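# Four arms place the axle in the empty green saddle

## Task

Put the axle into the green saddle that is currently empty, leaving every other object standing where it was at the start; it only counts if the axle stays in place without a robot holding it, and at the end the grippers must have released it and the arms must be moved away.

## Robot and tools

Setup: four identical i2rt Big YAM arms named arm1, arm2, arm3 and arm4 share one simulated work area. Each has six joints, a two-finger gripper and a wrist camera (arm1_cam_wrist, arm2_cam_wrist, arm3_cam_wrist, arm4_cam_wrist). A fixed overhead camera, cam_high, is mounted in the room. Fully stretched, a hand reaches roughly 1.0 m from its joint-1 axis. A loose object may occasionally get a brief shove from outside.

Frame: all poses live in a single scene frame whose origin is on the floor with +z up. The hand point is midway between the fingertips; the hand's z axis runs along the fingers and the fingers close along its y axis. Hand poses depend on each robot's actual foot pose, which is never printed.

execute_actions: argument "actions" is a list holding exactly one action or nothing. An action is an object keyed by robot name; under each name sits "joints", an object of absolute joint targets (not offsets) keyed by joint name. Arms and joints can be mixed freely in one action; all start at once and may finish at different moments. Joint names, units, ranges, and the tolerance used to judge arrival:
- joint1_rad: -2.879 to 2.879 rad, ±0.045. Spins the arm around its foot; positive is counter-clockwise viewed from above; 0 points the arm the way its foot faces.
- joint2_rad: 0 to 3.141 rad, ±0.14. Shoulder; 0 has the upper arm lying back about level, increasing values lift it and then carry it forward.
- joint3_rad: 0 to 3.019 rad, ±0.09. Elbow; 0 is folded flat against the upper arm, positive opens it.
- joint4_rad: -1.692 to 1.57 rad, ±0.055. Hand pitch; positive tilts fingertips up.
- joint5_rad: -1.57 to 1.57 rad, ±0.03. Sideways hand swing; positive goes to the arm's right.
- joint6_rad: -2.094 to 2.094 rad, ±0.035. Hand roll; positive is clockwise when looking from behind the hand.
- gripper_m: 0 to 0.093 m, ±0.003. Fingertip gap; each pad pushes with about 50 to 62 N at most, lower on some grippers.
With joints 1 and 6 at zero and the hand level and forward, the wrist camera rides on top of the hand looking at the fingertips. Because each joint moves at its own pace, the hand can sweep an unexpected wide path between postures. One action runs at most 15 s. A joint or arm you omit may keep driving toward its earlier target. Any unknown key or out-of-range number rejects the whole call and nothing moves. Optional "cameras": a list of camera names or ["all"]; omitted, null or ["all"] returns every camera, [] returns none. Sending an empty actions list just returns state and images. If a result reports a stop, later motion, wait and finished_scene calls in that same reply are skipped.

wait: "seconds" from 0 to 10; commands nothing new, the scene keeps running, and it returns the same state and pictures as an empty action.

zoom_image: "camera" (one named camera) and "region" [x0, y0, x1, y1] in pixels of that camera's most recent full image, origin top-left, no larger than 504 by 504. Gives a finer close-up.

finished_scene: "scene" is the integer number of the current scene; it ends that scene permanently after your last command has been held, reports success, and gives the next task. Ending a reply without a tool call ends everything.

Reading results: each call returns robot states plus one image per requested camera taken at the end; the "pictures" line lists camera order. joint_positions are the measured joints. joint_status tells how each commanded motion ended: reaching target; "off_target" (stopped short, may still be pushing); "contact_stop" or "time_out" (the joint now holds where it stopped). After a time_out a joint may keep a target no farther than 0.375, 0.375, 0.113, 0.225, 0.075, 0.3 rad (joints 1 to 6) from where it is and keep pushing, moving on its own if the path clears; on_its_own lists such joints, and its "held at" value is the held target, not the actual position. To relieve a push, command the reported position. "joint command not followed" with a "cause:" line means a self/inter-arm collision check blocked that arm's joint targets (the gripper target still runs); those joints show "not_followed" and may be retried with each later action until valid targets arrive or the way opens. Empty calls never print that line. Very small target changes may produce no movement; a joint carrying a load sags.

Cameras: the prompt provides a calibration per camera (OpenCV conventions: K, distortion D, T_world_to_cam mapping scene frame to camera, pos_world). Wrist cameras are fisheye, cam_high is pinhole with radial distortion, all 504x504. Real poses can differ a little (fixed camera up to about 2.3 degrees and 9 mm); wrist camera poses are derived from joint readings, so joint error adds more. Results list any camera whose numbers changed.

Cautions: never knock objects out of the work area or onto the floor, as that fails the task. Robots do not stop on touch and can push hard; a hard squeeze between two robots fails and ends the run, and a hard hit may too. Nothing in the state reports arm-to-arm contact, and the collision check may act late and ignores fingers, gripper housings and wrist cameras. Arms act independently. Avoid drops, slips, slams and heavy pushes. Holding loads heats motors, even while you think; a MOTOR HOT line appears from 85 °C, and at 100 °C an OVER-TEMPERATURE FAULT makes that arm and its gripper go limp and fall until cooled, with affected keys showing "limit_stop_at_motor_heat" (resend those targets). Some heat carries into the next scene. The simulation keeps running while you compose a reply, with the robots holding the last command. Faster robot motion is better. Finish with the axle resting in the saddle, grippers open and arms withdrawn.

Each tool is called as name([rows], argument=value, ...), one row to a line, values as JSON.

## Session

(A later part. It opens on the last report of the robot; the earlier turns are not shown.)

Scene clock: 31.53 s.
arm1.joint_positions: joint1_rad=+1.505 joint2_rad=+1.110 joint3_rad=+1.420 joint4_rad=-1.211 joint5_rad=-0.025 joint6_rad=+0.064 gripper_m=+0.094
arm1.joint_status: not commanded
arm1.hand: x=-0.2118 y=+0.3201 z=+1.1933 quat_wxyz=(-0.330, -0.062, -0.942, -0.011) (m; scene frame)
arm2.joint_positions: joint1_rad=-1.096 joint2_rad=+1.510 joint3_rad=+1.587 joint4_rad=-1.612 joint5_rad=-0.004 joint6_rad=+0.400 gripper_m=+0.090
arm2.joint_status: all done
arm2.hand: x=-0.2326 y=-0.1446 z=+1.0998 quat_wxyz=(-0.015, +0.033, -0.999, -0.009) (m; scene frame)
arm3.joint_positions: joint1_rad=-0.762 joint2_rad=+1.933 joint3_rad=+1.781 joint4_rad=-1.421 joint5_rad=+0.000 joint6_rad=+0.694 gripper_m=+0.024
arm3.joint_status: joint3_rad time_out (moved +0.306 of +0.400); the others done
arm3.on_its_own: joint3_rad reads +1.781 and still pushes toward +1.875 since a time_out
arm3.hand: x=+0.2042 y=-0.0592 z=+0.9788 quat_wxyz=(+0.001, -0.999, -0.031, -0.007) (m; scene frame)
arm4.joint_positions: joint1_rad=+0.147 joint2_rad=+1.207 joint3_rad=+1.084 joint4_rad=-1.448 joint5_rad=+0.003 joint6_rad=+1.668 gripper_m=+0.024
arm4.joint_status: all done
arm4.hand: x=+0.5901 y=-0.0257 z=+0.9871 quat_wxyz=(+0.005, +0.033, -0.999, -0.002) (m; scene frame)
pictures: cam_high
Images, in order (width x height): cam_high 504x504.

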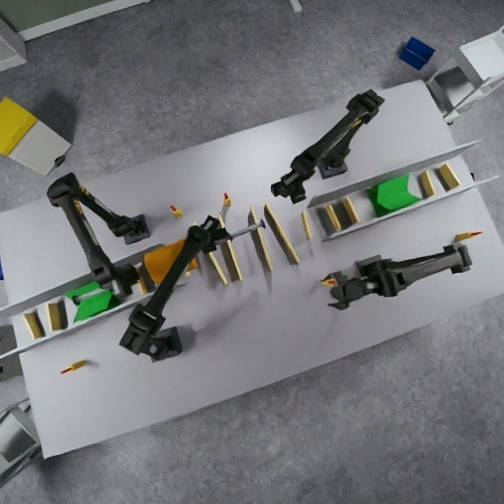

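execute_actions([
  {"arm3":{"joints":{"joint1_rad":-0.825,"joint2_rad":2.03,"joint3_rad":2.09,"joint4_rad":-1.51,"joint6_rad":0.645}},"arm4":{"joints":{"joint1_rad":0.335,"joint2_rad":1.225,"joint3_rad":1.165,"joint4_rad":-1.44,"joint6_rad":1.885}},"arm2":{"joints":{"joint2_rad":1.75,"joint3_rad":1.95,"joint4_rad":-1.69}}},
], cameras=["cam_high","arm2_cam_wrist"])

Scene clock: 38.03 s.
arm1.joint_positions: joint1_rad=+1.505 joint2_rad=+1.110 joint3_rad=+1.420 joint4_rad=-1.211 joint5_rad=-0.025 joint6_rad=+0.064 gripper_m=+0.094
arm1.joint_status: not commanded
arm1.hand: x=-0.2118 y=+0.3201 z=+1.1933 quat_wxyz=(-0.330, -0.062, -0.942, -0.011) (m; scene frame)
arm2.joint_positions: joint1_rad=-1.096 joint2_rad=+1.756 joint3_rad=+1.900 joint4_rad=-1.675 joint5_rad=-0.004 joint6_rad=+0.400 gripper_m=+0.090
arm2.joint_status: all done
joint sent to its limit — the command would take arm2.joint4_rad past its lower limit, so that joint was sent only as far as its limit.
arm2.hand: x=-0.1523 y=-0.1042 z=+1.1025 quat_wxyz=(-0.016, +0.033, -0.999, -0.010) (m; scene frame)
arm3.joint_positions: joint1_rad=-0.830 joint2_rad=+2.068 joint3_rad=+1.991 joint4_rad=-1.495 joint5_rad=+0.001 joint6_rad=+0.648 gripper_m=+0.024
arm3.joint_status: joint3_rad time_out (moved +0.210 of +0.309); the others done
arm3.on_its_own: joint3_rad reads +1.991 and still pushes toward +2.090 since a time_out
arm3.hand: x=+0.1418 y=-0.0581 z=+0.9768 quat_wxyz=(+0.001, -1.000, -0.021, -0.006) (m; scene frame)
arm4.joint_positions: joint1_rad=+0.336 joint2_rad=+1.238 joint3_rad=+1.088 joint4_rad=-1.441 joint5_rad=-0.001 joint6_rad=+1.880 gripper_m=+0.024
arm4.joint_status: all done
arm4.hand: x=+0.5274 y=-0.0362 z=+0.9800 quat_wxyz=(+0.004, +0.022, -1.000, +0.008) (m; scene frame)
pictures: arm2_cam_wrist, cam_high
camera_calibration (this result's frames):
arm2_cam_wrist: T_world_to_cam=[[0.0607487, -0.997894, -0.0227562, -0.0684808], [-0.817204, -0.0628137, 0.572916, -0.759747], [-0.573138, -0.0162074, -0.819298, 0.935093], [0, 0, 0, 1]] pos_world=[-0.08077, -0.100904, 1.19983]
Images, in order (width x height): arm2_cam_wrist 504x504, cam_high 504x504.

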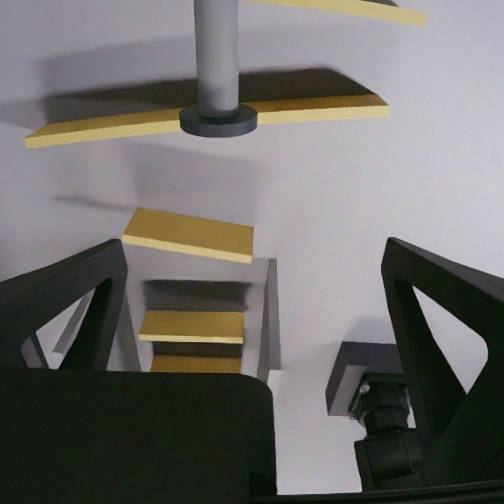

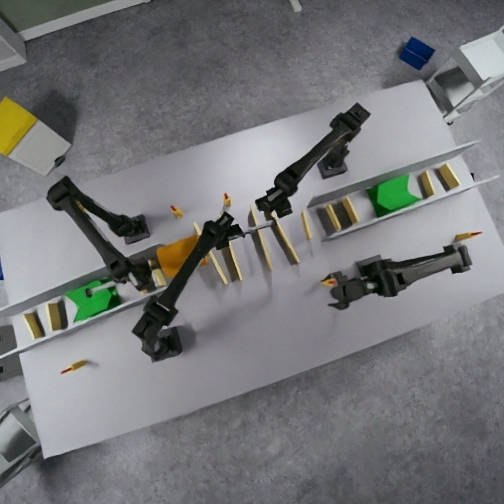

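execute_actions([
  {"arm2":{"joints":{"joint2_rad":1.955,"joint3_rad":2.105,"joint4_rad":-1.66,"joint6_rad":0.425}}},
], cameras=["cam_high","arm2_cam_wrist"])

Scene clock: 39.47 s.
arm1.joint_positions: joint1_rad=+1.505 joint2_rad=+1.110 joint3_rad=+1.420 joint4_rad=-1.211 joint5_rad=-0.025 joint6_rad=+0.064 gripper_m=+0.094
arm1.joint_status: not commanded
arm1.hand: x=-0.2118 y=+0.3201 z=+1.1933 quat_wxyz=(-0.330, -0.062, -0.942, -0.011) (m; scene frame)
arm2.joint_positions: joint1_rad=-1.096 joint2_rad=+1.963 joint3_rad=+2.066 joint4_rad=-1.668 joint5_rad=-0.004 joint6_rad=+0.415 gripper_m=+0.090
arm2.joint_status: all done
arm2.hand: x=-0.0945 y=-0.0751 z=+1.0511 quat_wxyz=(-0.001, +0.026, -1.000, -0.003) (m; scene frame)
arm3.joint_positions: joint1_rad=-0.830 joint2_rad=+2.068 joint3_rad=+1.991 joint4_rad=-1.495 joint5_rad=+0.001 joint6_rad=+0.648 gripper_m=+0.024
arm3.joint_status: not commanded
arm3.on_its_own: joint3_rad reads +1.991 and still pushes toward +2.090 since a time_out
arm3.hand: x=+0.1418 y=-0.0581 z=+0.9768 quat_wxyz=(+0.001, -1.000, -0.021, -0.006) (m; scene frame)
arm4.joint_positions: joint1_rad=+0.336 joint2_rad=+1.238 joint3_rad=+1.088 joint4_rad=-1.441 joint5_rad=-0.001 joint6_rad=+1.880 gripper_m=+0.024
arm4.joint_status: not commanded
arm4.hand: x=+0.5274 y=-0.0362 z=+0.9800 quat_wxyz=(+0.004, +0.022, -1.000, +0.008) (m; scene frame)
pictures: arm2_cam_wrist, cam_high
camera_calibration (this result's frames):
arm2_cam_wrist: T_world_to_cam=[[0.0457855, -0.998904, -0.00969794, -0.0593879], [-0.800502, -0.0424956, 0.597822, -0.704353], [-0.597579, -0.0196083, -0.80157, 0.905334], [0, 0, 0, 1]] pos_world=[-0.0201076, -0.0715025, 1.14619]
Images, in order (width x height): arm2_cam_wrist 504x504, cam_high 504x504.

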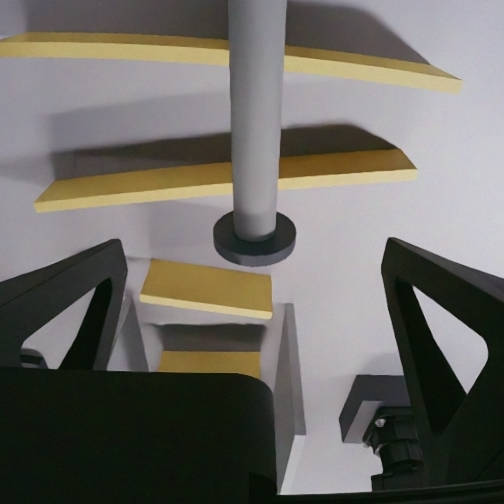

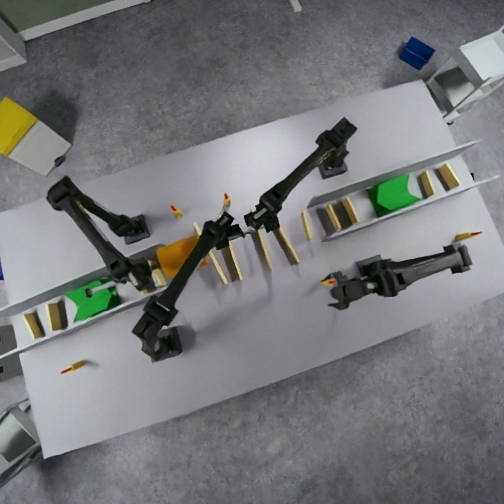

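execute_actions([
  {"arm2":{"joints":{"joint2_rad":1.955,"joint3_rad":1.935,"joint4_rad":-1.525}}},
], cameras=[])

execute_actions([
  {"arm2":{"joints":{"joint2_rad":1.96,"joint3_rad":1.825,"joint4_rad":-1.41}}},
], cameras=["arm3_cam_wrist","arm2_cam_wrist"])

Scene clock: 40.67 s.
arm1.joint_positions: joint1_rad=+1.505 joint2_rad=+1.110 joint3_rad=+1.420 joint4_rad=-1.211 joint5_rad=-0.025 joint6_rad=+0.064 gripper_m=+0.094
arm1.joint_status: not commanded
arm1.hand: x=-0.2118 y=+0.3201 z=+1.1933 quat_wxyz=(-0.330, -0.062, -0.942, -0.011) (m; scene frame)
arm2.joint_positions: joint1_rad=-1.096 joint2_rad=+1.952 joint3_rad=+1.932 joint4_rad=-1.536 joint5_rad=-0.004 joint6_rad=+0.415 gripper_m=+0.090
arm2.joint_status: all done
arm2.hand: x=-0.0941 y=-0.0750 z=+1.0068 quat_wxyz=(-0.005, +0.026, -1.000, -0.005) (m; scene frame)
arm3.joint_positions: joint1_rad=-0.830 joint2_rad=+2.068 joint3_rad=+1.991 joint4_rad=-1.495 joint5_rad=+0.001 joint6_rad=+0.648 gripper_m=+0.024
arm3.joint_status: not commanded
arm3.on_its_own: joint3_rad reads +1.991 and still pushes toward +2.090 since a time_out
arm3.hand: x=+0.1418 y=-0.0581 z=+0.9768 quat_wxyz=(+0.001, -1.000, -0.021, -0.006) (m; scene frame)
arm4.joint_positions: joint1_rad=+0.336 joint2_rad=+1.238 joint3_rad=+1.088 joint4_rad=-1.441 joint5_rad=-0.001 joint6_rad=+1.880 gripper_m=+0.024
arm4.joint_status: not commanded
arm4.hand: x=+0.5274 y=-0.0362 z=+0.9800 quat_wxyz=(+0.004, +0.022, -1.000, +0.008) (m; scene frame)
pictures: none
No camera images: the call's "cameras" was empty. Leave "cameras" out to get every camera's image.

Scene clock: 41.63 s.
arm1.joint_positions: joint1_rad=+1.505 joint2_rad=+1.110 joint3_rad=+1.420 joint4_rad=-1.211 joint5_rad=-0.025 joint6_rad=+0.064 gripper_m=+0.094
arm1.joint_status: not commanded
arm1.hand: x=-0.2118 y=+0.3201 z=+1.1933 quat_wxyz=(-0.330, -0.062, -0.942, -0.011) (m; scene frame)
arm2.joint_positions: joint1_rad=-1.096 joint2_rad=+1.953 joint3_rad=+1.823 joint4_rad=-1.422 joint5_rad=-0.004 joint6_rad=+0.415 gripper_m=+0.090
arm2.joint_status: all done
arm2.hand: x=-0.0957 y=-0.0758 z=+0.9646 quat_wxyz=(-0.007, +0.026, -1.000, -0.006) (m; scene frame)
arm3.joint_positions: joint1_rad=-0.830 joint2_rad=+2.068 joint3_rad=+1.991 joint4_rad=-1.495 joint5_rad=+0.001 joint6_rad=+0.648 gripper_m=+0.024
arm3.joint_status: not commanded
arm3.on_its_own: joint3_rad reads +1.991 and still pushes toward +2.090 since a time_out
arm3.hand: x=+0.1418 y=-0.0581 z=+0.9768 quat_wxyz=(+0.001, -1.000, -0.021, -0.006) (m; scene frame)
arm4.joint_positions: joint1_rad=+0.336 joint2_rad=+1.238 joint3_rad=+1.088 joint4_rad=-1.441 joint5_rad=-0.001 joint6_rad=+1.880 gripper_m=+0.024
arm4.joint_status: not commanded
arm4.hand: x=+0.5274 y=-0.0362 z=+0.9800 quat_wxyz=(+0.004, +0.022, -1.000, +0.008) (m; scene frame)
pictures: arm2_cam_wrist, arm3_cam_wrist
camera_calibration (this result's frames):
arm2_cam_wrist: T_world_to_cam=[[0.0455555, -0.998847, -0.0151523, -0.0555576], [-0.807588, -0.0457519, 0.58797, -0.645047], [-0.587985, -0.0145485, -0.808741, 0.843467], [0, 0, 0, 1]] pos_world=[-0.0224554, -0.0727345, 1.06057]
arm3_cam_wrist: T_world_to_cam=[[-0.0520052, 0.998571, -0.0123086, 0.0768518], [0.799861, 0.0490298, 0.598179, -0.688548], [0.597928, 0.0212632, -0.801268, 0.82788], [0, 0, 0, 1]] pos_world=[0.0597275, -0.060586, 1.07617]
Images, in order (width x height): arm2_cam_wrist 504x504, arm3_cam_wrist 504x504.

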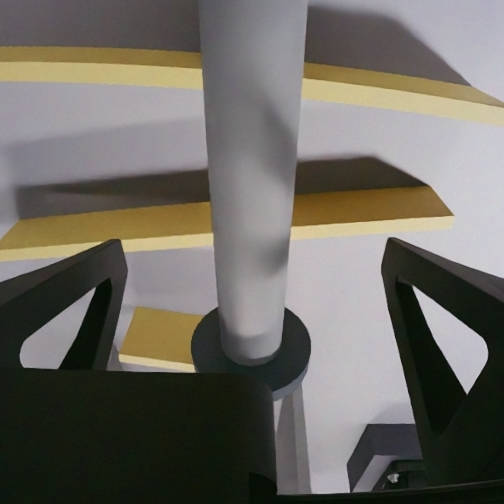

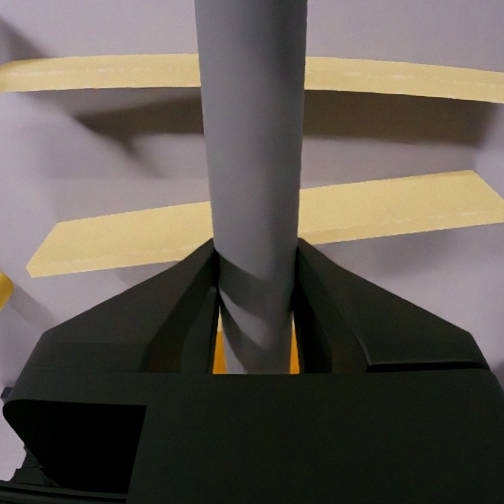

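execute_actions([
  {"arm2":{"joints":{"joint3_rad":1.787,"joint4_rad":-1.378}}},
], cameras=[])

execute_actions([
  {"arm2":{"joints":{"gripper_m":0}}},
], cameras=["arm2_cam_wrist"])

execute_actions([
  {"arm2":{"joints":{"joint2_rad":1.93,"joint3_rad":1.85}},"arm3":{"joints":{"joint2_rad":2.055,"joint3_rad":2.02}},"arm4":{"joints":{"joint2_rad":1.205}}},
], cameras=["arm2_cam_wrist"])

Scene clock: 42.73 s.
arm1.joint_positions: joint1_rad=+1.505 joint2_rad=+1.110 joint3_rad=+1.420 joint4_rad=-1.211 joint5_rad=-0.025 joint6_rad=+0.064 gripper_m=+0.094
arm1.joint_status: not commanded
arm1.hand: x=-0.2118 y=+0.3201 z=+1.1933 quat_wxyz=(-0.330, -0.062, -0.942, -0.011) (m; scene frame)
arm2.joint_positions: joint1_rad=-1.096 joint2_rad=+1.953 joint3_rad=+1.790 joint4_rad=-1.389 joint5_rad=-0.004 joint6_rad=+0.415 gripper_m=+0.090
arm2.joint_status: all done
arm2.hand: x=-0.0975 y=-0.0766 z=+0.9522 quat_wxyz=(-0.007, +0.026, -1.000, -0.006) (m; scene frame)
arm3.joint_positions: joint1_rad=-0.830 joint2_rad=+2.068 joint3_rad=+1.991 joint4_rad=-1.495 joint5_rad=+0.001 joint6_rad=+0.648 gripper_m=+0.024
arm3.joint_status: not commanded
arm3.on_its_own: joint3_rad reads +1.991 and still pushes toward +2.090 since a time_out
arm3.hand: x=+0.1418 y=-0.0581 z=+0.9768 quat_wxyz=(+0.001, -1.000, -0.021, -0.006) (m; scene frame)
arm4.joint_positions: joint1_rad=+0.336 joint2_rad=+1.238 joint3_rad=+1.088 joint4_rad=-1.441 joint5_rad=-0.001 joint6_rad=+1.880 gripper_m=+0.024
arm4.joint_status: not commanded
arm4.hand: x=+0.5274 y=-0.0362 z=+0.9800 quat_wxyz=(+0.004, +0.022, -1.000, +0.008) (m; scene frame)
pictures: none
No camera images: the call's "cameras" was empty. Leave "cameras" out to get every camera's image.

Scene clock: 43.43 s.
arm1.joint_positions: joint1_rad=+1.505 joint2_rad=+1.110 joint3_rad=+1.420 joint4_rad=-1.211 joint5_rad=-0.025 joint6_rad=+0.064 gripper_m=+0.094
arm1.joint_status: not commanded
arm1.hand: x=-0.2118 y=+0.3201 z=+1.1933 quat_wxyz=(-0.330, -0.062, -0.942, -0.011) (m; scene frame)
arm2.joint_positions: joint1_rad=-1.096 joint2_rad=+1.953 joint3_rad=+1.790 joint4_rad=-1.388 joint5_rad=-0.005 joint6_rad=+0.418 gripper_m=+0.024
arm2.joint_status: gripper_m off_target (ended at +0.024, target +0.000)
arm2.hand: x=-0.0973 y=-0.0764 z=+0.9522 quat_wxyz=(-0.008, +0.024, -1.000, -0.006) (m; scene frame)
arm3.joint_positions: joint1_rad=-0.830 joint2_rad=+2.068 joint3_rad=+1.992 joint4_rad=-1.495 joint5_rad=-0.002 joint6_rad=+0.647 gripper_m=+0.024
arm3.joint_status: not commanded
arm3.on_its_own: joint3_rad reads +1.992 and still pushes toward +2.090 since a time_out
arm3.hand: x=+0.1420 y=-0.0587 z=+0.9772 quat_wxyz=(-0.001, -1.000, -0.021, -0.007) (m; scene frame)
arm4.joint_positions: joint1_rad=+0.335 joint2_rad=+1.238 joint3_rad=+1.088 joint4_rad=-1.441 joint5_rad=+0.000 joint6_rad=+1.880 gripper_m=+0.024
arm4.joint_status: not commanded
arm4.hand: x=+0.5276 y=-0.0362 z=+0.9800 quat_wxyz=(+0.004, +0.022, -1.000, +0.008) (m; scene frame)
pictures: arm2_cam_wrist
camera_calibration (this result's frames):
arm2_cam_wrist: T_world_to_cam=[[0.0429076, -0.998948, -0.0162007, -0.0555701], [-0.807887, -0.0442318, 0.587675, -0.638661], [-0.587773, -0.0121274, -0.808935, 0.832924], [0, 0, 0, 1]] pos_world=[-0.0240115, -0.0736596, 1.04821]
Images, in order (width x height): arm2_cam_wrist 504x504.

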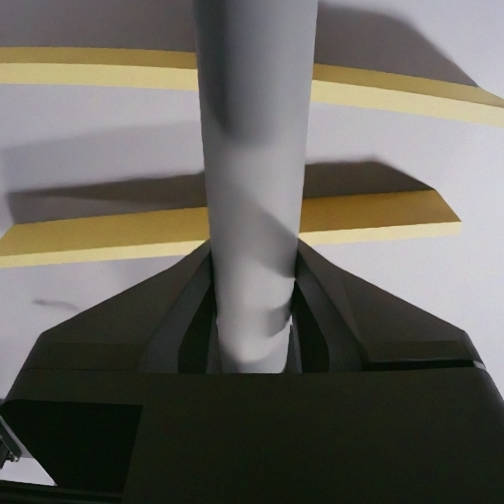

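Scene clock: 44.03 s.
arm1.joint_positions: joint1_rad=+1.505 joint2_rad=+1.110 joint3_rad=+1.420 joint4_rad=-1.211 joint5_rad=-0.025 joint6_rad=+0.064 gripper_m=+0.094
arm1.joint_status: not commanded
arm1.hand: x=-0.2118 y=+0.3201 z=+1.1933 quat_wxyz=(-0.330, -0.062, -0.942, -0.011) (m; scene frame)
arm2.joint_positions: joint1_rad=-1.096 joint2_rad=+1.952 joint3_rad=+1.790 joint4_rad=-1.388 joint5_rad=-0.005 joint6_rad=+0.418 gripper_m=+0.024
arm2.joint_status: all done
arm2.hand: x=-0.0973 y=-0.0764 z=+0.9524 quat_wxyz=(-0.008, +0.024, -1.000, -0.006) (m; scene frame)
arm3.joint_positions: joint1_rad=-0.830 joint2_rad=+2.069 joint3_rad=+1.992 joint4_rad=-1.495 joint5_rad=-0.002 joint6_rad=+0.647 gripper_m=+0.024
arm3.joint_status: all done
arm3.hand: x=+0.1420 y=-0.0587 z=+0.9768 quat_wxyz=(+0.000, -1.000, -0.021, -0.007) (m; scene frame)
arm4.joint_positions: joint1_rad=+0.335 joint2_rad=+1.238 joint3_rad=+1.088 joint4_rad=-1.441 joint5_rad=+0.000 joint6_rad=+1.880 gripper_m=+0.024
arm4.joint_status: all done
arm4.hand: x=+0.5276 y=-0.0362 z=+0.9800 quat_wxyz=(+0.004, +0.022, -1.000, +0.008) (m; scene frame)
pictures: arm2_cam_wrist
camera_calibration (this result's frames):
arm2_cam_wrist: T_world_to_cam=[[0.0429133, -0.998945, -0.0163574, -0.0554192], [-0.808087, -0.0443327, 0.587392, -0.638555], [-0.587497, -0.0119887, -0.809137, 0.833332], [0, 0, 0, 1]] pos_world=[-0.0240504, -0.0736791, 1.04846]
Images, in order (width x height): arm2_cam_wrist 504x504.

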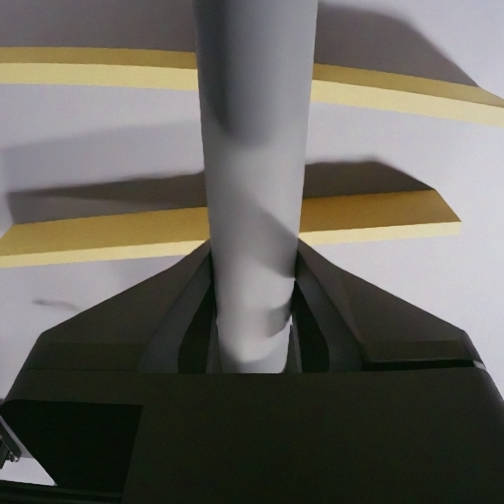

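execute_actions([
  {"arm3":{"joints":{"gripper_m":0.045}}},
], cameras=["arm2_cam_wrist","arm3_cam_wrist","arm4_cam_wrist"])

Scene clock: 45.07 s.
arm1.joint_positions: joint1_rad=+1.505 joint2_rad=+1.110 joint3_rad=+1.420 joint4_rad=-1.211 joint5_rad=-0.025 joint6_rad=+0.064 gripper_m=+0.094
arm1.joint_status: not commanded
arm1.hand: x=-0.2118 y=+0.3201 z=+1.1933 quat_wxyz=(-0.330, -0.062, -0.942, -0.011) (m; scene frame)
arm2.joint_positions: joint1_rad=-1.096 joint2_rad=+1.952 joint3_rad=+1.790 joint4_rad=-1.388 joint5_rad=-0.004 joint6_rad=+0.418 gripper_m=+0.024
arm2.joint_status: not commanded
arm2.hand: x=-0.0972 y=-0.0765 z=+0.9524 quat_wxyz=(-0.008, +0.024, -1.000, -0.006) (m; scene frame)
arm3.joint_positions: joint1_rad=-0.830 joint2_rad=+2.068 joint3_rad=+1.992 joint4_rad=-1.498 joint5_rad=-0.002 joint6_rad=+0.647 gripper_m=+0.045
arm3.joint_status: all done
arm3.hand: x=+0.1426 y=-0.0582 z=+0.9777 quat_wxyz=(+0.000, -1.000, -0.021, -0.008) (m; scene frame)
arm4.joint_positions: joint1_rad=+0.335 joint2_rad=+1.238 joint3_rad=+1.088 joint4_rad=-1.441 joint5_rad=-0.002 joint6_rad=+1.880 gripper_m=+0.024
arm4.joint_status: not commanded
arm4.hand: x=+0.5274 y=-0.0363 z=+0.9800 quat_wxyz=(+0.005, +0.022, -1.000, +0.008) (m; scene frame)
pictures: arm2_cam_wrist, arm3_cam_wrist, arm4_cam_wrist
camera_calibration (this result's frames):
arm2_cam_wrist: T_world_to_cam=[[0.0429087, -0.998951, -0.0160097, -0.055811], [-0.808189, -0.0441267, 0.587268, -0.638411], [-0.587359, -0.0122601, -0.809234, 0.833433], [0, 0, 0, 1]] pos_world=[-0.0240374, -0.0737054, 1.04847]
arm3_cam_wrist: T_world_to_cam=[[-0.0534801, 0.998481, -0.0132632, 0.0781877], [0.798207, 0.0507264, 0.600243, -0.69143], [0.600004, 0.0215142, -0.799708, 0.826325], [0, 0, 0, 1]] pos_world=[0.060288, -0.0607729, 1.07688]
arm4_cam_wrist: T_world_to_cam=[[0.0450709, -0.998799, 0.0192279, -0.0783278], [-0.797345, -0.0243712, 0.603032, -0.16614], [-0.601839, -0.0425104, -0.797485, 1.22223], [0, 0, 0, 1]] pos_world=[0.606644, -0.0303254, 1.0764]
Images, in order (width x height): arm2_cam_wrist 504x504, arm3_cam_wrist 504x504, arm4_cam_wrist 504x504.

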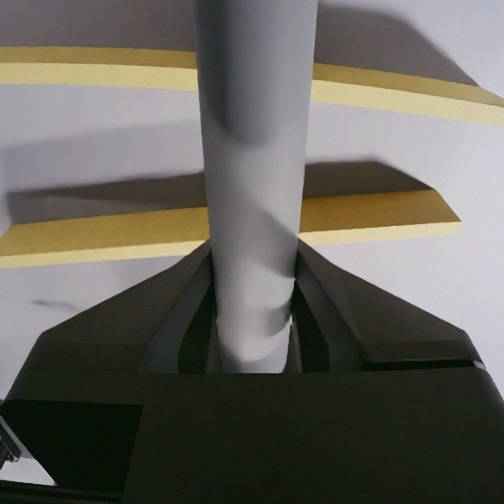

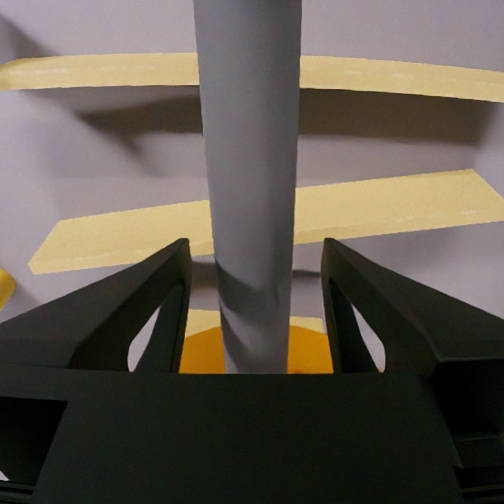

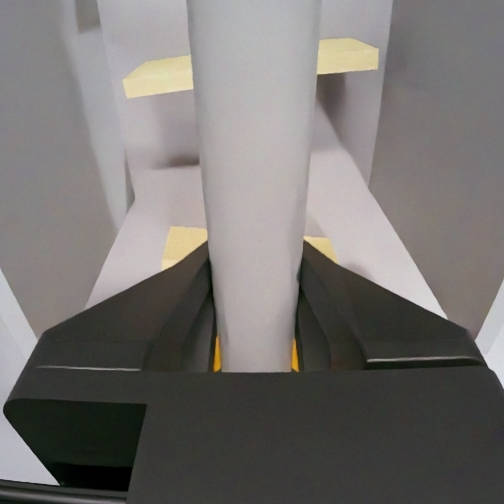

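execute_actions([
  {"arm3":{"joints":{"gripper_m":0.09,"joint2_rad":2.05,"joint3_rad":2.19,"joint4_rad":-1.65}}},
], cameras=[])

execute_actions([
  {"arm3":{"joints":{"joint2_rad":1.5}}},
], cameras=[])

execute_actions([
  {"arm3":{"joints":{"joint2_rad":0.7,"joint3_rad":1.0,"joint4_rad":-1.68,"joint6_rad":1.91}}},
], cameras=[])

execute_actions([
  {"arm3":{"joints":{"joint1_rad":0.448}}},
], cameras=["cam_high"])

execute_actions([
  {"arm3":{"joints":{"joint2_rad":1.385,"joint3_rad":1.36,"joint4_rad":-1.49,"joint6_rad":1.92}}},
], cameras=["cam_high","arm3_cam_wrist"])

Scene clock: 47.10 s.
arm1.joint_positions: joint1_rad=+1.505 joint2_rad=+1.110 joint3_rad=+1.420 joint4_rad=-1.211 joint5_rad=-0.025 joint6_rad=+0.064 gripper_m=+0.094
arm1.joint_status: not commanded
arm1.hand: x=-0.2118 y=+0.3201 z=+1.1933 quat_wxyz=(-0.330, -0.062, -0.942, -0.011) (m; scene frame)
arm2.joint_positions: joint1_rad=-1.096 joint2_rad=+1.952 joint3_rad=+1.790 joint4_rad=-1.388 joint5_rad=-0.004 joint6_rad=+0.418 gripper_m=+0.024
arm2.joint_status: not commanded
arm2.hand: x=-0.0972 y=-0.0765 z=+0.9524 quat_wxyz=(-0.008, +0.024, -1.000, -0.006) (m; scene frame)
arm3.joint_positions: joint1_rad=-0.830 joint2_rad=+2.059 joint3_rad=+2.142 joint4_rad=-1.638 joint5_rad=-0.002 joint6_rad=+0.647 gripper_m=+0.090
arm3.joint_status: all done
arm3.hand: x=+0.1405 y=-0.0593 z=+1.0401 quat_wxyz=(-0.005, -1.000, -0.021, -0.001) (m; scene frame)
arm4.joint_positions: joint1_rad=+0.335 joint2_rad=+1.238 joint3_rad=+1.088 joint4_rad=-1.441 joint5_rad=-0.002 joint6_rad=+1.880 gripper_m=+0.024
arm4.joint_status: not commanded
arm4.hand: x=+0.5274 y=-0.0363 z=+0.9800 quat_wxyz=(+0.005, +0.022, -1.000, +0.008) (m; scene frame)
pictures: none
No camera images: the call's "cameras" was empty. Leave "cameras" out to get every camera's image.

Scene clock: 48.83 s.
arm1.joint_positions: joint1_rad=+1.505 joint2_rad=+1.110 joint3_rad=+1.420 joint4_rad=-1.211 joint5_rad=-0.025 joint6_rad=+0.064 gripper_m=+0.094
arm1.joint_status: not commanded
arm1.hand: x=-0.2118 y=+0.3201 z=+1.1933 quat_wxyz=(-0.330, -0.062, -0.942, -0.011) (m; scene frame)
arm2.joint_positions: joint1_rad=-1.096 joint2_rad=+1.952 joint3_rad=+1.790 joint4_rad=-1.388 joint5_rad=-0.004 joint6_rad=+0.418 gripper_m=+0.024
arm2.joint_status: not commanded
arm2.hand: x=-0.0972 y=-0.0765 z=+0.9524 quat_wxyz=(-0.008, +0.024, -1.000, -0.006) (m; scene frame)
arm3.joint_positions: joint1_rad=-0.830 joint2_rad=+1.512 joint3_rad=+2.194 joint4_rad=-1.639 joint5_rad=-0.002 joint6_rad=+0.647 gripper_m=+0.090
arm3.joint_status: all done
arm3.hand: x=+0.2433 y=+0.0288 z=+1.3750 quat_wxyz=(-0.188, -0.954, -0.020, +0.231) (m; scene frame)
arm4.joint_positions: joint1_rad=+0.335 joint2_rad=+1.238 joint3_rad=+1.088 joint4_rad=-1.441 joint5_rad=-0.002 joint6_rad=+1.880 gripper_m=+0.024
arm4.joint_status: not commanded
arm4.hand: x=+0.5274 y=-0.0363 z=+0.9800 quat_wxyz=(+0.005, +0.022, -1.000, +0.008) (m; scene frame)
pictures: none
No camera images: the call's "cameras" was empty. Leave "cameras" out to get every camera's image.

Scene clock: 50.83 s.
arm1.joint_positions: joint1_rad=+1.505 joint2_rad=+1.110 joint3_rad=+1.420 joint4_rad=-1.211 joint5_rad=-0.025 joint6_rad=+0.064 gripper_m=+0.094
arm1.joint_status: not commanded
arm1.hand: x=-0.2118 y=+0.3201 z=+1.1933 quat_wxyz=(-0.330, -0.062, -0.942, -0.011) (m; scene frame)
arm2.joint_positions: joint1_rad=-1.096 joint2_rad=+1.952 joint3_rad=+1.790 joint4_rad=-1.388 joint5_rad=-0.004 joint6_rad=+0.418 gripper_m=+0.024
arm2.joint_status: not commanded
arm2.hand: x=-0.0972 y=-0.0765 z=+0.9524 quat_wxyz=(-0.008, +0.024, -1.000, -0.006) (m; scene frame)
arm3.joint_positions: joint1_rad=-0.830 joint2_rad=+0.701 joint3_rad=+1.007 joint4_rad=-1.675 joint5_rad=-0.002 joint6_rad=+1.897 gripper_m=+0.090
arm3.joint_status: all done
arm3.hand: x=+0.4899 y=+0.2295 z=+1.1264 quat_wxyz=(-0.093, -0.819, +0.565, +0.022) (m; scene frame)
arm4.joint_positions: joint1_rad=+0.335 joint2_rad=+1.238 joint3_rad=+1.088 joint4_rad=-1.441 joint5_rad=-0.002 joint6_rad=+1.880 gripper_m=+0.024
arm4.joint_status: not commanded
arm4.hand: x=+0.5274 y=-0.0363 z=+0.9800 quat_wxyz=(+0.005, +0.022, -1.000, +0.008) (m; scene frame)
pictures: none
No camera images: the call's "cameras" was empty. Leave "cameras" out to get every camera's image.

Scene clock: 52.47 s.
arm1.joint_positions: joint1_rad=+1.505 joint2_rad=+1.110 joint3_rad=+1.420 joint4_rad=-1.211 joint5_rad=-0.025 joint6_rad=+0.064 gripper_m=+0.094
arm1.joint_status: not commanded
arm1.hand: x=-0.2118 y=+0.3201 z=+1.1933 quat_wxyz=(-0.330, -0.062, -0.942, -0.011) (m; scene frame)
arm2.joint_positions: joint1_rad=-1.096 joint2_rad=+1.952 joint3_rad=+1.790 joint4_rad=-1.388 joint5_rad=-0.004 joint6_rad=+0.418 gripper_m=+0.024
arm2.joint_status: not commanded
arm2.hand: x=-0.0972 y=-0.0765 z=+0.9524 quat_wxyz=(-0.008, +0.024, -1.000, -0.006) (m; scene frame)
arm3.joint_positions: joint1_rad=+0.441 joint2_rad=+0.701 joint3_rad=+1.007 joint4_rad=-1.675 joint5_rad=-0.001 joint6_rad=+1.897 gripper_m=+0.090
arm3.joint_status: all done
arm3.hand: x=+0.7082 y=+0.1745 z=+1.1291 quat_wxyz=(-0.094, -0.994, -0.031, -0.042) (m; scene frame)
arm4.joint_positions: joint1_rad=+0.335 joint2_rad=+1.238 joint3_rad=+1.088 joint4_rad=-1.441 joint5_rad=-0.002 joint6_rad=+1.880 gripper_m=+0.024
arm4.joint_status: not commanded
arm4.hand: x=+0.5274 y=-0.0363 z=+0.9800 quat_wxyz=(+0.005, +0.022, -1.000, +0.008) (m; scene frame)
pictures: cam_high
Images, in order (width x height): cam_high 504x504.

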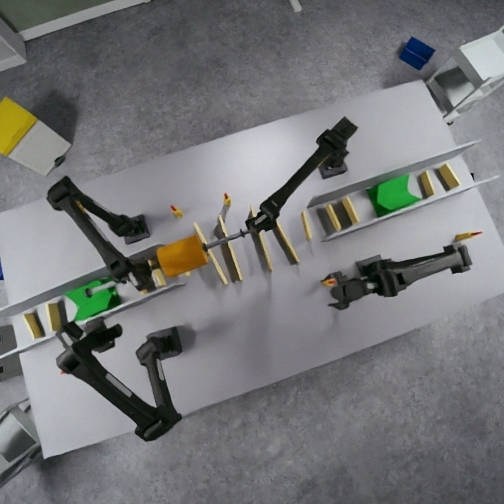

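Scene clock: 53.87 s.
arm1.joint_positions: joint1_rad=+1.505 joint2_rad=+1.110 joint3_rad=+1.420 joint4_rad=-1.211 joint5_rad=-0.025 joint6_rad=+0.064 gripper_m=+0.094
arm1.joint_status: not commanded
arm1.hand: x=-0.2118 y=+0.3201 z=+1.1933 quat_wxyz=(-0.330, -0.062, -0.942, -0.011) (m; scene frame)
arm2.joint_positions: joint1_rad=-1.096 joint2_rad=+1.952 joint3_rad=+1.790 joint4_rad=-1.388 joint5_rad=-0.004 joint6_rad=+0.418 gripper_m=+0.024
arm2.joint_status: not commanded
arm2.hand: x=-0.0972 y=-0.0765 z=+0.9524 quat_wxyz=(-0.008, +0.024, -1.000, -0.006) (m; scene frame)
arm3.joint_positions: joint1_rad=+0.441 joint2_rad=+1.399 joint3_rad=+1.317 joint4_rad=-1.498 joint5_rad=-0.001 joint6_rad=+1.907 gripper_m=+0.090
arm3.joint_status: all done
arm3.hand: x=+0.7898 y=-0.0224 z=+1.0675 quat_wxyz=(+0.004, -1.000, -0.027, -0.005) (m; scene frame)
arm4.joint_positions: joint1_rad=+0.335 joint2_rad=+1.238 joint3_rad=+1.088 joint4_rad=-1.441 joint5_rad=-0.002 joint6_rad=+1.880 gripper_m=+0.024
arm4.joint_status: not commanded
arm4.hand: x=+0.5274 y=-0.0363 z=+0.9800 quat_wxyz=(+0.005, +0.022, -1.000, +0.008) (m; scene frame)
pictures: arm3_cam_wrist, cam_high
camera_calibration (this result's frames):
arm3_cam_wrist: T_world_to_cam=[[-0.0639128, 0.997938, -0.00584179, 0.0785883], [0.80099, 0.0547891, 0.596166, -1.26151], [0.595257, 0.0334234, -0.80284, 0.516421], [0, 0, 0, 1]] pos_world=[0.708072, -0.0265701, 1.16713]
Images, in order (width x height): arm3_cam_wrist 504x504, cam_high 504x504.

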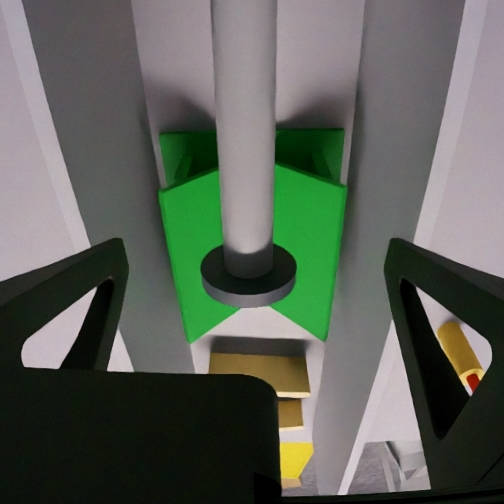

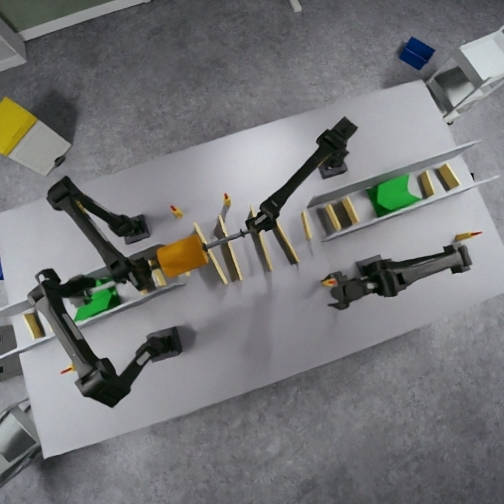

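execute_actions([
  {"arm3":{"joints":{"joint2_rad":1.42,"joint3_rad":1.212,"joint4_rad":-1.358}}},
], cameras=["arm3_cam_wrist"])

Scene clock: 54.93 s.
arm1.joint_positions: joint1_rad=+1.505 joint2_rad=+1.110 joint3_rad=+1.420 joint4_rad=-1.211 joint5_rad=-0.025 joint6_rad=+0.064 gripper_m=+0.094
arm1.joint_status: not commanded
arm1.hand: x=-0.2118 y=+0.3201 z=+1.1933 quat_wxyz=(-0.330, -0.062, -0.942, -0.011) (m; scene frame)
arm2.joint_positions: joint1_rad=-1.096 joint2_rad=+1.952 joint3_rad=+1.790 joint4_rad=-1.388 joint5_rad=-0.004 joint6_rad=+0.418 gripper_m=+0.024
arm2.joint_status: not commanded
arm2.hand: x=-0.0972 y=-0.0765 z=+0.9524 quat_wxyz=(-0.008, +0.024, -1.000, -0.006) (m; scene frame)
arm3.joint_positions: joint1_rad=+0.441 joint2_rad=+1.408 joint3_rad=+1.217 joint4_rad=-1.371 joint5_rad=-0.001 joint6_rad=+1.907 gripper_m=+0.090
arm3.joint_status: all done
arm3.hand: x=+0.7912 y=-0.0245 z=+1.0261 quat_wxyz=(-0.004, -1.000, -0.027, -0.008) (m; scene frame)
arm4.joint_positions: joint1_rad=+0.335 joint2_rad=+1.238 joint3_rad=+1.088 joint4_rad=-1.441 joint5_rad=-0.002 joint6_rad=+1.880 gripper_m=+0.024
arm4.joint_status: not commanded
arm4.hand: x=+0.5274 y=-0.0363 z=+0.9800 quat_wxyz=(+0.005, +0.022, -1.000, +0.008) (m; scene frame)
pictures: arm3_cam_wrist
camera_calibration (this result's frames):
arm3_cam_wrist: T_world_to_cam=[[-0.0636327, 0.997729, -0.022102, 0.0969367], [0.797099, 0.064138, 0.600432, -1.23883], [0.600486, 0.0205896, -0.79937, 0.474413], [0, 0, 0, 1]] pos_world=[0.70876, -0.0270284, 1.12521]
Images, in order (width x height): arm3_cam_wrist 504x504.

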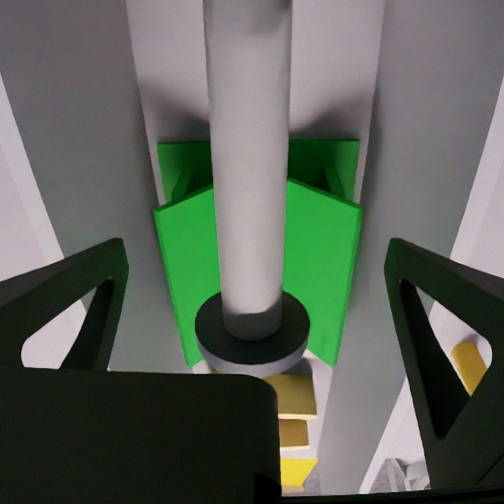

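execute_actions([
  {"arm3":{"joints":{"joint2_rad":1.445,"joint3_rad":1.144,"joint4_rad":-1.276}}},
], cameras=[])

execute_actions([
  {"arm3":{"joints":{"gripper_m":0}}},
], cameras=["arm3_cam_wrist"])

Scene clock: 56.43 s.
arm1.joint_positions: joint1_rad=+1.505 joint2_rad=+1.110 joint3_rad=+1.420 joint4_rad=-1.211 joint5_rad=-0.025 joint6_rad=+0.064 gripper_m=+0.094
arm1.joint_status: not commanded
arm1.hand: x=-0.2118 y=+0.3201 z=+1.1933 quat_wxyz=(-0.330, -0.062, -0.942, -0.011) (m; scene frame)
arm2.joint_positions: joint1_rad=-1.096 joint2_rad=+1.952 joint3_rad=+1.790 joint4_rad=-1.388 joint5_rad=-0.004 joint6_rad=+0.418 gripper_m=+0.024
arm2.joint_status: not commanded
arm2.hand: x=-0.0972 y=-0.0765 z=+0.9524 quat_wxyz=(-0.008, +0.024, -1.000, -0.006) (m; scene frame)
arm3.joint_positions: joint1_rad=+0.441 joint2_rad=+1.434 joint3_rad=+1.151 joint4_rad=-1.289 joint5_rad=-0.001 joint6_rad=+1.907 gripper_m=+0.090
arm3.joint_status: all done
arm3.hand: x=+0.7913 y=-0.0238 z=+0.9920 quat_wxyz=(+0.000, -1.000, -0.027, -0.007) (m; scene frame)
arm4.joint_positions: joint1_rad=+0.335 joint2_rad=+1.238 joint3_rad=+1.088 joint4_rad=-1.441 joint5_rad=-0.002 joint6_rad=+1.880 gripper_m=+0.024
arm4.joint_status: not commanded
arm4.hand: x=+0.5274 y=-0.0363 z=+0.9800 quat_wxyz=(+0.005, +0.022, -1.000, +0.008) (m; scene frame)
pictures: none
No camera images: the call's "cameras" was empty. Leave "cameras" out to get every camera's image.

Scene clock: 57.13 s.
arm1.joint_positions: joint1_rad=+1.505 joint2_rad=+1.110 joint3_rad=+1.420 joint4_rad=-1.211 joint5_rad=-0.025 joint6_rad=+0.064 gripper_m=+0.094
arm1.joint_status: not commanded
arm1.hand: x=-0.2118 y=+0.3201 z=+1.1933 quat_wxyz=(-0.330, -0.062, -0.942, -0.011) (m; scene frame)
arm2.joint_positions: joint1_rad=-1.096 joint2_rad=+1.952 joint3_rad=+1.790 joint4_rad=-1.388 joint5_rad=-0.004 joint6_rad=+0.418 gripper_m=+0.024
arm2.joint_status: not commanded
arm2.hand: x=-0.0971 y=-0.0768 z=+0.9524 quat_wxyz=(-0.008, +0.024, -1.000, -0.006) (m; scene frame)
arm3.joint_positions: joint1_rad=+0.441 joint2_rad=+1.434 joint3_rad=+1.151 joint4_rad=-1.283 joint5_rad=+0.001 joint6_rad=+1.905 gripper_m=+0.023
arm3.joint_status: gripper_m off_target (ended at +0.023, target +0.000)
arm3.hand: x=+0.7916 y=-0.0253 z=+0.9920 quat_wxyz=(-0.003, -1.000, -0.028, -0.007) (m; scene frame)
arm4.joint_positions: joint1_rad=+0.335 joint2_rad=+1.238 joint3_rad=+1.089 joint4_rad=-1.437 joint5_rad=+0.000 joint6_rad=+1.878 gripper_m=+0.024
arm4.joint_status: not commanded
arm4.hand: x=+0.5273 y=-0.0350 z=+0.9803 quat_wxyz=(+0.005, +0.022, -1.000, +0.005) (m; scene frame)
pictures: arm3_cam_wrist
camera_calibration (this result's frames):
arm3_cam_wrist: T_world_to_cam=[[-0.0659882, 0.997623, -0.0198522, 0.09668], [0.798713, 0.0647355, 0.59822, -1.21768], [0.598083, 0.0236193, -0.801086, 0.4506], [0, 0, 0, 1]] pos_world=[0.709457, -0.0282661, 1.09133]
Images, in order (width x height): arm3_cam_wrist 504x504.

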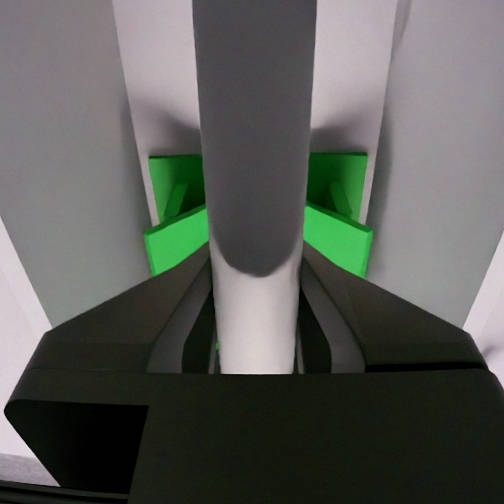

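execute_actions([
  {"arm2":{"joints":{"joint2_rad":1.92,"joint3_rad":1.865}},"arm3":{"joints":{"joint2_rad":1.405,"joint3_rad":1.225}},"arm4":{"joints":{"joint2_rad":1.232,"joint3_rad":1.11}}},
], cameras=[])

execute_actions([
  {"arm4":{"joints":{"gripper_m":0.085}}},
], cameras=["arm4_cam_wrist"])

execute_actions([
  {"arm4":{"joints":{"joint2_rad":1.225,"joint3_rad":1.22,"joint4_rad":-1.54}}},
], cameras=[])

execute_actions([
  {"arm4":{"joints":{"joint2_rad":1.22,"joint3_rad":1.38,"joint4_rad":-1.66}}},
], cameras=[])

execute_actions([
  {"arm4":{"joints":{"joint2_rad":0.4}}},
], cameras=["cam_high"])

Scene clock: 58.30 s.
arm1.joint_positions: joint1_rad=+1.505 joint2_rad=+1.110 joint3_rad=+1.420 joint4_rad=-1.211 joint5_rad=-0.025 joint6_rad=+0.064 gripper_m=+0.094
arm1.joint_status: not commanded
arm1.hand: x=-0.2118 y=+0.3201 z=+1.1933 quat_wxyz=(-0.330, -0.062, -0.942, -0.011) (m; scene frame)
arm2.joint_positions: joint1_rad=-1.096 joint2_rad=+1.952 joint3_rad=+1.790 joint4_rad=-1.388 joint5_rad=-0.004 joint6_rad=+0.418 gripper_m=+0.024
arm2.joint_status: all done
arm2.hand: x=-0.0971 y=-0.0768 z=+0.9524 quat_wxyz=(-0.008, +0.024, -1.000, -0.006) (m; scene frame)
arm3.joint_positions: joint1_rad=+0.441 joint2_rad=+1.434 joint3_rad=+1.151 joint4_rad=-1.283 joint5_rad=+0.001 joint6_rad=+1.905 gripper_m=+0.023
arm3.joint_status: all done
arm3.hand: x=+0.7916 y=-0.0253 z=+0.9920 quat_wxyz=(-0.003, -1.000, -0.028, -0.007) (m; scene frame)
arm4.joint_positions: joint1_rad=+0.335 joint2_rad=+1.240 joint3_rad=+1.089 joint4_rad=-1.437 joint5_rad=+0.000 joint6_rad=+1.878 gripper_m=+0.024
arm4.joint_status: all done
arm4.hand: x=+0.5272 y=-0.0348 z=+0.9796 quat_wxyz=(+0.004, +0.022, -1.000, +0.006) (m; scene frame)
pictures: none
No camera images: the call's "cameras" was empty. Leave "cameras" out to get every camera's image.

Scene clock: 59.00 s.
arm1.joint_positions: joint1_rad=+1.505 joint2_rad=+1.110 joint3_rad=+1.420 joint4_rad=-1.211 joint5_rad=-0.025 joint6_rad=+0.064 gripper_m=+0.094
arm1.joint_status: not commanded
arm1.hand: x=-0.2118 y=+0.3201 z=+1.1933 quat_wxyz=(-0.330, -0.062, -0.942, -0.011) (m; scene frame)
arm2.joint_positions: joint1_rad=-1.096 joint2_rad=+1.952 joint3_rad=+1.790 joint4_rad=-1.387 joint5_rad=-0.004 joint6_rad=+0.418 gripper_m=+0.024
arm2.joint_status: not commanded
arm2.hand: x=-0.0969 y=-0.0767 z=+0.9524 quat_wxyz=(-0.008, +0.024, -1.000, -0.006) (m; scene frame)
arm3.joint_positions: joint1_rad=+0.442 joint2_rad=+1.434 joint3_rad=+1.151 joint4_rad=-1.283 joint5_rad=+0.001 joint6_rad=+1.905 gripper_m=+0.023
arm3.joint_status: not commanded
arm3.hand: x=+0.7919 y=-0.0252 z=+0.9920 quat_wxyz=(-0.003, -1.000, -0.028, -0.007) (m; scene frame)
arm4.joint_positions: joint1_rad=+0.335 joint2_rad=+1.239 joint3_rad=+1.089 joint4_rad=-1.437 joint5_rad=+0.000 joint6_rad=+1.878 gripper_m=+0.085
arm4.joint_status: all done
arm4.hand: x=+0.5272 y=-0.0349 z=+0.9802 quat_wxyz=(+0.004, +0.022, -1.000, +0.005) (m; scene frame)
pictures: arm4_cam_wrist
camera_calibration (this result's frames):
arm4_cam_wrist: T_world_to_cam=[[0.0465557, -0.998814, 0.0142745, -0.0729292], [-0.797419, -0.0285544, 0.60275, -0.166137], [-0.601627, -0.0394442, -0.797803, 1.22263], [0, 0, 0, 1]] pos_world=[0.606481, -0.0293609, 1.0766]
Images, in order (width x height): arm4_cam_wrist 504x504.

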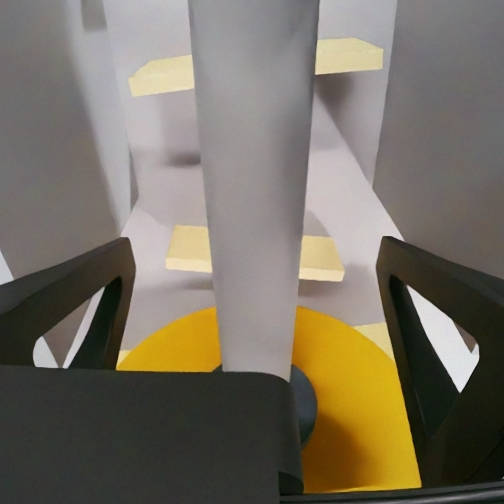

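Scene clock: 59.83 s.
arm1.joint_positions: joint1_rad=+1.505 joint2_rad=+1.110 joint3_rad=+1.420 joint4_rad=-1.211 joint5_rad=-0.025 joint6_rad=+0.064 gripper_m=+0.094
arm1.joint_status: not commanded
arm1.hand: x=-0.2118 y=+0.3201 z=+1.1933 quat_wxyz=(-0.330, -0.062, -0.942, -0.011) (m; scene frame)
arm2.joint_positions: joint1_rad=-1.096 joint2_rad=+1.952 joint3_rad=+1.790 joint4_rad=-1.387 joint5_rad=-0.004 joint6_rad=+0.418 gripper_m=+0.024
arm2.joint_status: not commanded
arm2.hand: x=-0.0969 y=-0.0767 z=+0.9524 quat_wxyz=(-0.008, +0.024, -1.000, -0.006) (m; scene frame)
arm3.joint_positions: joint1_rad=+0.442 joint2_rad=+1.434 joint3_rad=+1.151 joint4_rad=-1.283 joint5_rad=+0.001 joint6_rad=+1.905 gripper_m=+0.023
arm3.joint_status: not commanded
arm3.hand: x=+0.7919 y=-0.0252 z=+0.9920 quat_wxyz=(-0.003, -1.000, -0.028, -0.007) (m; scene frame)
arm4.joint_positions: joint1_rad=+0.335 joint2_rad=+1.230 joint3_rad=+1.179 joint4_rad=-1.528 joint5_rad=+0.000 joint6_rad=+1.878 gripper_m=+0.085
arm4.joint_status: all done
arm4.hand: x=+0.5269 y=-0.0328 z=+1.0172 quat_wxyz=(+0.006, +0.022, -1.000, +0.002) (m; scene frame)
pictures: none
No camera images: the call's "cameras" was empty. Leave "cameras" out to get every camera's image.

Scene clock: 60.70 s.
arm1.joint_positions: joint1_rad=+1.505 joint2_rad=+1.110 joint3_rad=+1.420 joint4_rad=-1.211 joint5_rad=-0.025 joint6_rad=+0.064 gripper_m=+0.094
arm1.joint_status: not commanded
arm1.hand: x=-0.2118 y=+0.3201 z=+1.1933 quat_wxyz=(-0.330, -0.062, -0.942, -0.011) (m; scene frame)
arm2.joint_positions: joint1_rad=-1.096 joint2_rad=+1.952 joint3_rad=+1.790 joint4_rad=-1.387 joint5_rad=-0.004 joint6_rad=+0.418 gripper_m=+0.024
arm2.joint_status: not commanded
arm2.hand: x=-0.0969 y=-0.0767 z=+0.9524 quat_wxyz=(-0.008, +0.024, -1.000, -0.006) (m; scene frame)
arm3.joint_positions: joint1_rad=+0.442 joint2_rad=+1.434 joint3_rad=+1.151 joint4_rad=-1.283 joint5_rad=+0.001 joint6_rad=+1.905 gripper_m=+0.023
arm3.joint_status: not commanded
arm3.hand: x=+0.7919 y=-0.0252 z=+0.9920 quat_wxyz=(-0.003, -1.000, -0.028, -0.007) (m; scene frame)
arm4.joint_positions: joint1_rad=+0.335 joint2_rad=+1.221 joint3_rad=+1.342 joint4_rad=-1.648 joint5_rad=+0.000 joint6_rad=+1.878 gripper_m=+0.085
arm4.joint_status: all done
arm4.hand: x=+0.5254 y=-0.0264 z=+1.0823 quat_wxyz=(+0.014, +0.022, -0.999, -0.023) (m; scene frame)
pictures: none
No camera images: the call's "cameras" was empty. Leave "cameras" out to get every camera's image.

Scene clock: 62.17 s.
arm1.joint_positions: joint1_rad=+1.505 joint2_rad=+1.110 joint3_rad=+1.420 joint4_rad=-1.211 joint5_rad=-0.025 joint6_rad=+0.064 gripper_m=+0.094
arm1.joint_status: not commanded
arm1.hand: x=-0.2118 y=+0.3201 z=+1.1933 quat_wxyz=(-0.330, -0.062, -0.942, -0.011) (m; scene frame)
arm2.joint_positions: joint1_rad=-1.096 joint2_rad=+1.952 joint3_rad=+1.790 joint4_rad=-1.387 joint5_rad=-0.004 joint6_rad=+0.418 gripper_m=+0.024
arm2.joint_status: not commanded
arm2.hand: x=-0.0969 y=-0.0767 z=+0.9524 quat_wxyz=(-0.008, +0.024, -1.000, -0.006) (m; scene frame)
arm3.joint_positions: joint1_rad=+0.442 joint2_rad=+1.434 joint3_rad=+1.151 joint4_rad=-1.283 joint5_rad=+0.001 joint6_rad=+1.905 gripper_m=+0.023
arm3.joint_status: not commanded
arm3.hand: x=+0.7919 y=-0.0252 z=+0.9920 quat_wxyz=(-0.003, -1.000, -0.028, -0.007) (m; scene frame)
arm4.joint_positions: joint1_rad=+0.335 joint2_rad=+0.390 joint3_rad=+1.365 joint4_rad=-1.651 joint5_rad=+0.000 joint6_rad=+1.878 gripper_m=+0.085
arm4.joint_status: all done
arm4.hand: x=+0.6117 y=-0.2546 z=+1.2698 quat_wxyz=(+0.146, +0.018, -0.900, -0.411) (m; scene frame)
pictures: cam_high
Images, in order (width x height): cam_high 504x504.

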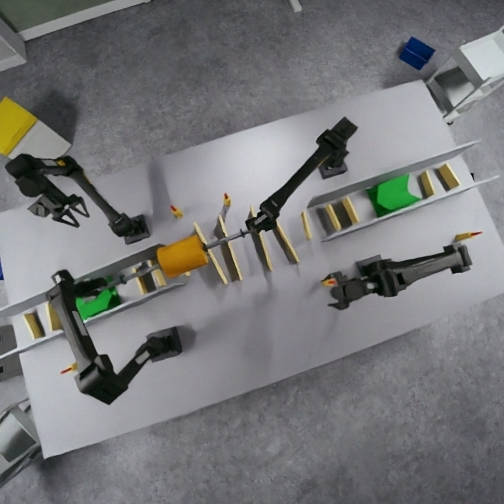

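execute_actions([
  {"arm1":{"joints":{"joint2_rad":0.6,"joint3_rad":1.05,"joint4_rad":-1.66,"joint5_rad":0,"joint6_rad":2.01,"gripper_m":0.09}},"arm2":{"joints":{"joint1_rad":-0.962,"joint2_rad":1.656,"joint3_rad":1.475,"joint4_rad":-1.32,"joint6_rad":0.568}},"arm3":{"joints":{"joint1_rad":0.129,"joint2_rad":1.335,"joint3_rad":1.10,"joint4_rad":-1.272,"joint6_rad":1.612}}},
], cameras=[])

execute_actions([
  {"arm2":{"joints":{"joint1_rad":-0.761,"joint2_rad":1.432,"joint3_rad":1.205,"joint4_rad":-1.28,"joint6_rad":0.785}},"arm3":{"joints":{"joint1_rad":-0.195,"joint2_rad":1.385,"joint3_rad":1.185,"joint4_rad":-1.272,"joint6_rad":1.302}}},
], cameras=["cam_high"])

Scene clock: 66.77 s.
arm1.joint_positions: joint1_rad=+1.505 joint2_rad=+0.594 joint3_rad=+1.050 joint4_rad=-1.647 joint5_rad=-0.002 joint6_rad=+1.994 gripper_m=+0.090
arm1.joint_status: all done
arm1.hand: x=-0.4618 y=+0.3354 z=+1.1074 quat_wxyz=(-0.107, -0.844, -0.501, -0.157) (m; scene frame)
arm2.joint_positions: joint1_rad=-0.951 joint2_rad=+1.683 joint3_rad=+1.452 joint4_rad=-1.330 joint5_rad=-0.009 joint6_rad=+0.586 gripper_m=+0.024
arm2.joint_status: all done
arm2.hand: x=-0.2264 y=-0.0586 z=+0.9695 quat_wxyz=(-0.001, +0.013, -1.000, -0.006) (m; scene frame)
arm3.joint_positions: joint1_rad=+0.125 joint2_rad=+1.384 joint3_rad=+1.090 joint4_rad=-1.277 joint5_rad=+0.010 joint6_rad=+1.614 gripper_m=+0.023
arm3.joint_status: all done
arm3.hand: x=+0.6642 y=-0.0328 z=+0.9867 quat_wxyz=(-0.001, -1.000, -0.015, -0.001) (m; scene frame)
arm4.joint_positions: joint1_rad=+0.335 joint2_rad=+0.390 joint3_rad=+1.365 joint4_rad=-1.651 joint5_rad=+0.000 joint6_rad=+1.878 gripper_m=+0.085
arm4.joint_status: not commanded
arm4.hand: x=+0.6117 y=-0.2546 z=+1.2698 quat_wxyz=(+0.146, +0.018, -0.900, -0.411) (m; scene frame)
pictures: none
No camera images: the call's "cameras" was empty. Leave "cameras" out to get every camera's image.

Scene clock: 67.77 s.
arm1.joint_positions: joint1_rad=+1.505 joint2_rad=+0.594 joint3_rad=+1.050 joint4_rad=-1.647 joint5_rad=-0.002 joint6_rad=+1.995 gripper_m=+0.090
arm1.joint_status: not commanded
arm1.hand: x=-0.4618 y=+0.3354 z=+1.1074 quat_wxyz=(-0.107, -0.844, -0.501, -0.157) (m; scene frame)
arm2.joint_positions: joint1_rad=-0.753 joint2_rad=+1.456 joint3_rad=+1.182 joint4_rad=-1.281 joint5_rad=-0.008 joint6_rad=+0.788 gripper_m=+0.024
arm2.joint_status: all done
arm2.hand: x=-0.3523 y=-0.0472 z=+0.9689 quat_wxyz=(-0.002, +0.011, -1.000, -0.008) (m; scene frame)
arm3.joint_positions: joint1_rad=-0.202 joint2_rad=+1.392 joint3_rad=+1.100 joint4_rad=-1.272 joint5_rad=+0.011 joint6_rad=+1.292 gripper_m=+0.023
arm3.joint_status: all done
arm3.hand: x=+0.5382 y=-0.0255 z=+0.9855 quat_wxyz=(-0.002, -1.000, -0.012, +0.000) (m; scene frame)
arm4.joint_positions: joint1_rad=+0.335 joint2_rad=+0.390 joint3_rad=+1.365 joint4_rad=-1.651 joint5_rad=+0.000 joint6_rad=+1.878 gripper_m=+0.085
arm4.joint_status: not commanded
arm4.hand: x=+0.6117 y=-0.2546 z=+1.2698 quat_wxyz=(+0.146, +0.018, -0.900, -0.411) (m; scene frame)
pictures: cam_high
Images, in order (width x height): cam_high 504x504.

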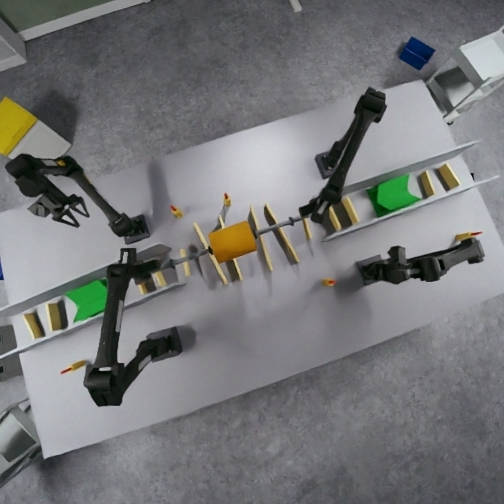

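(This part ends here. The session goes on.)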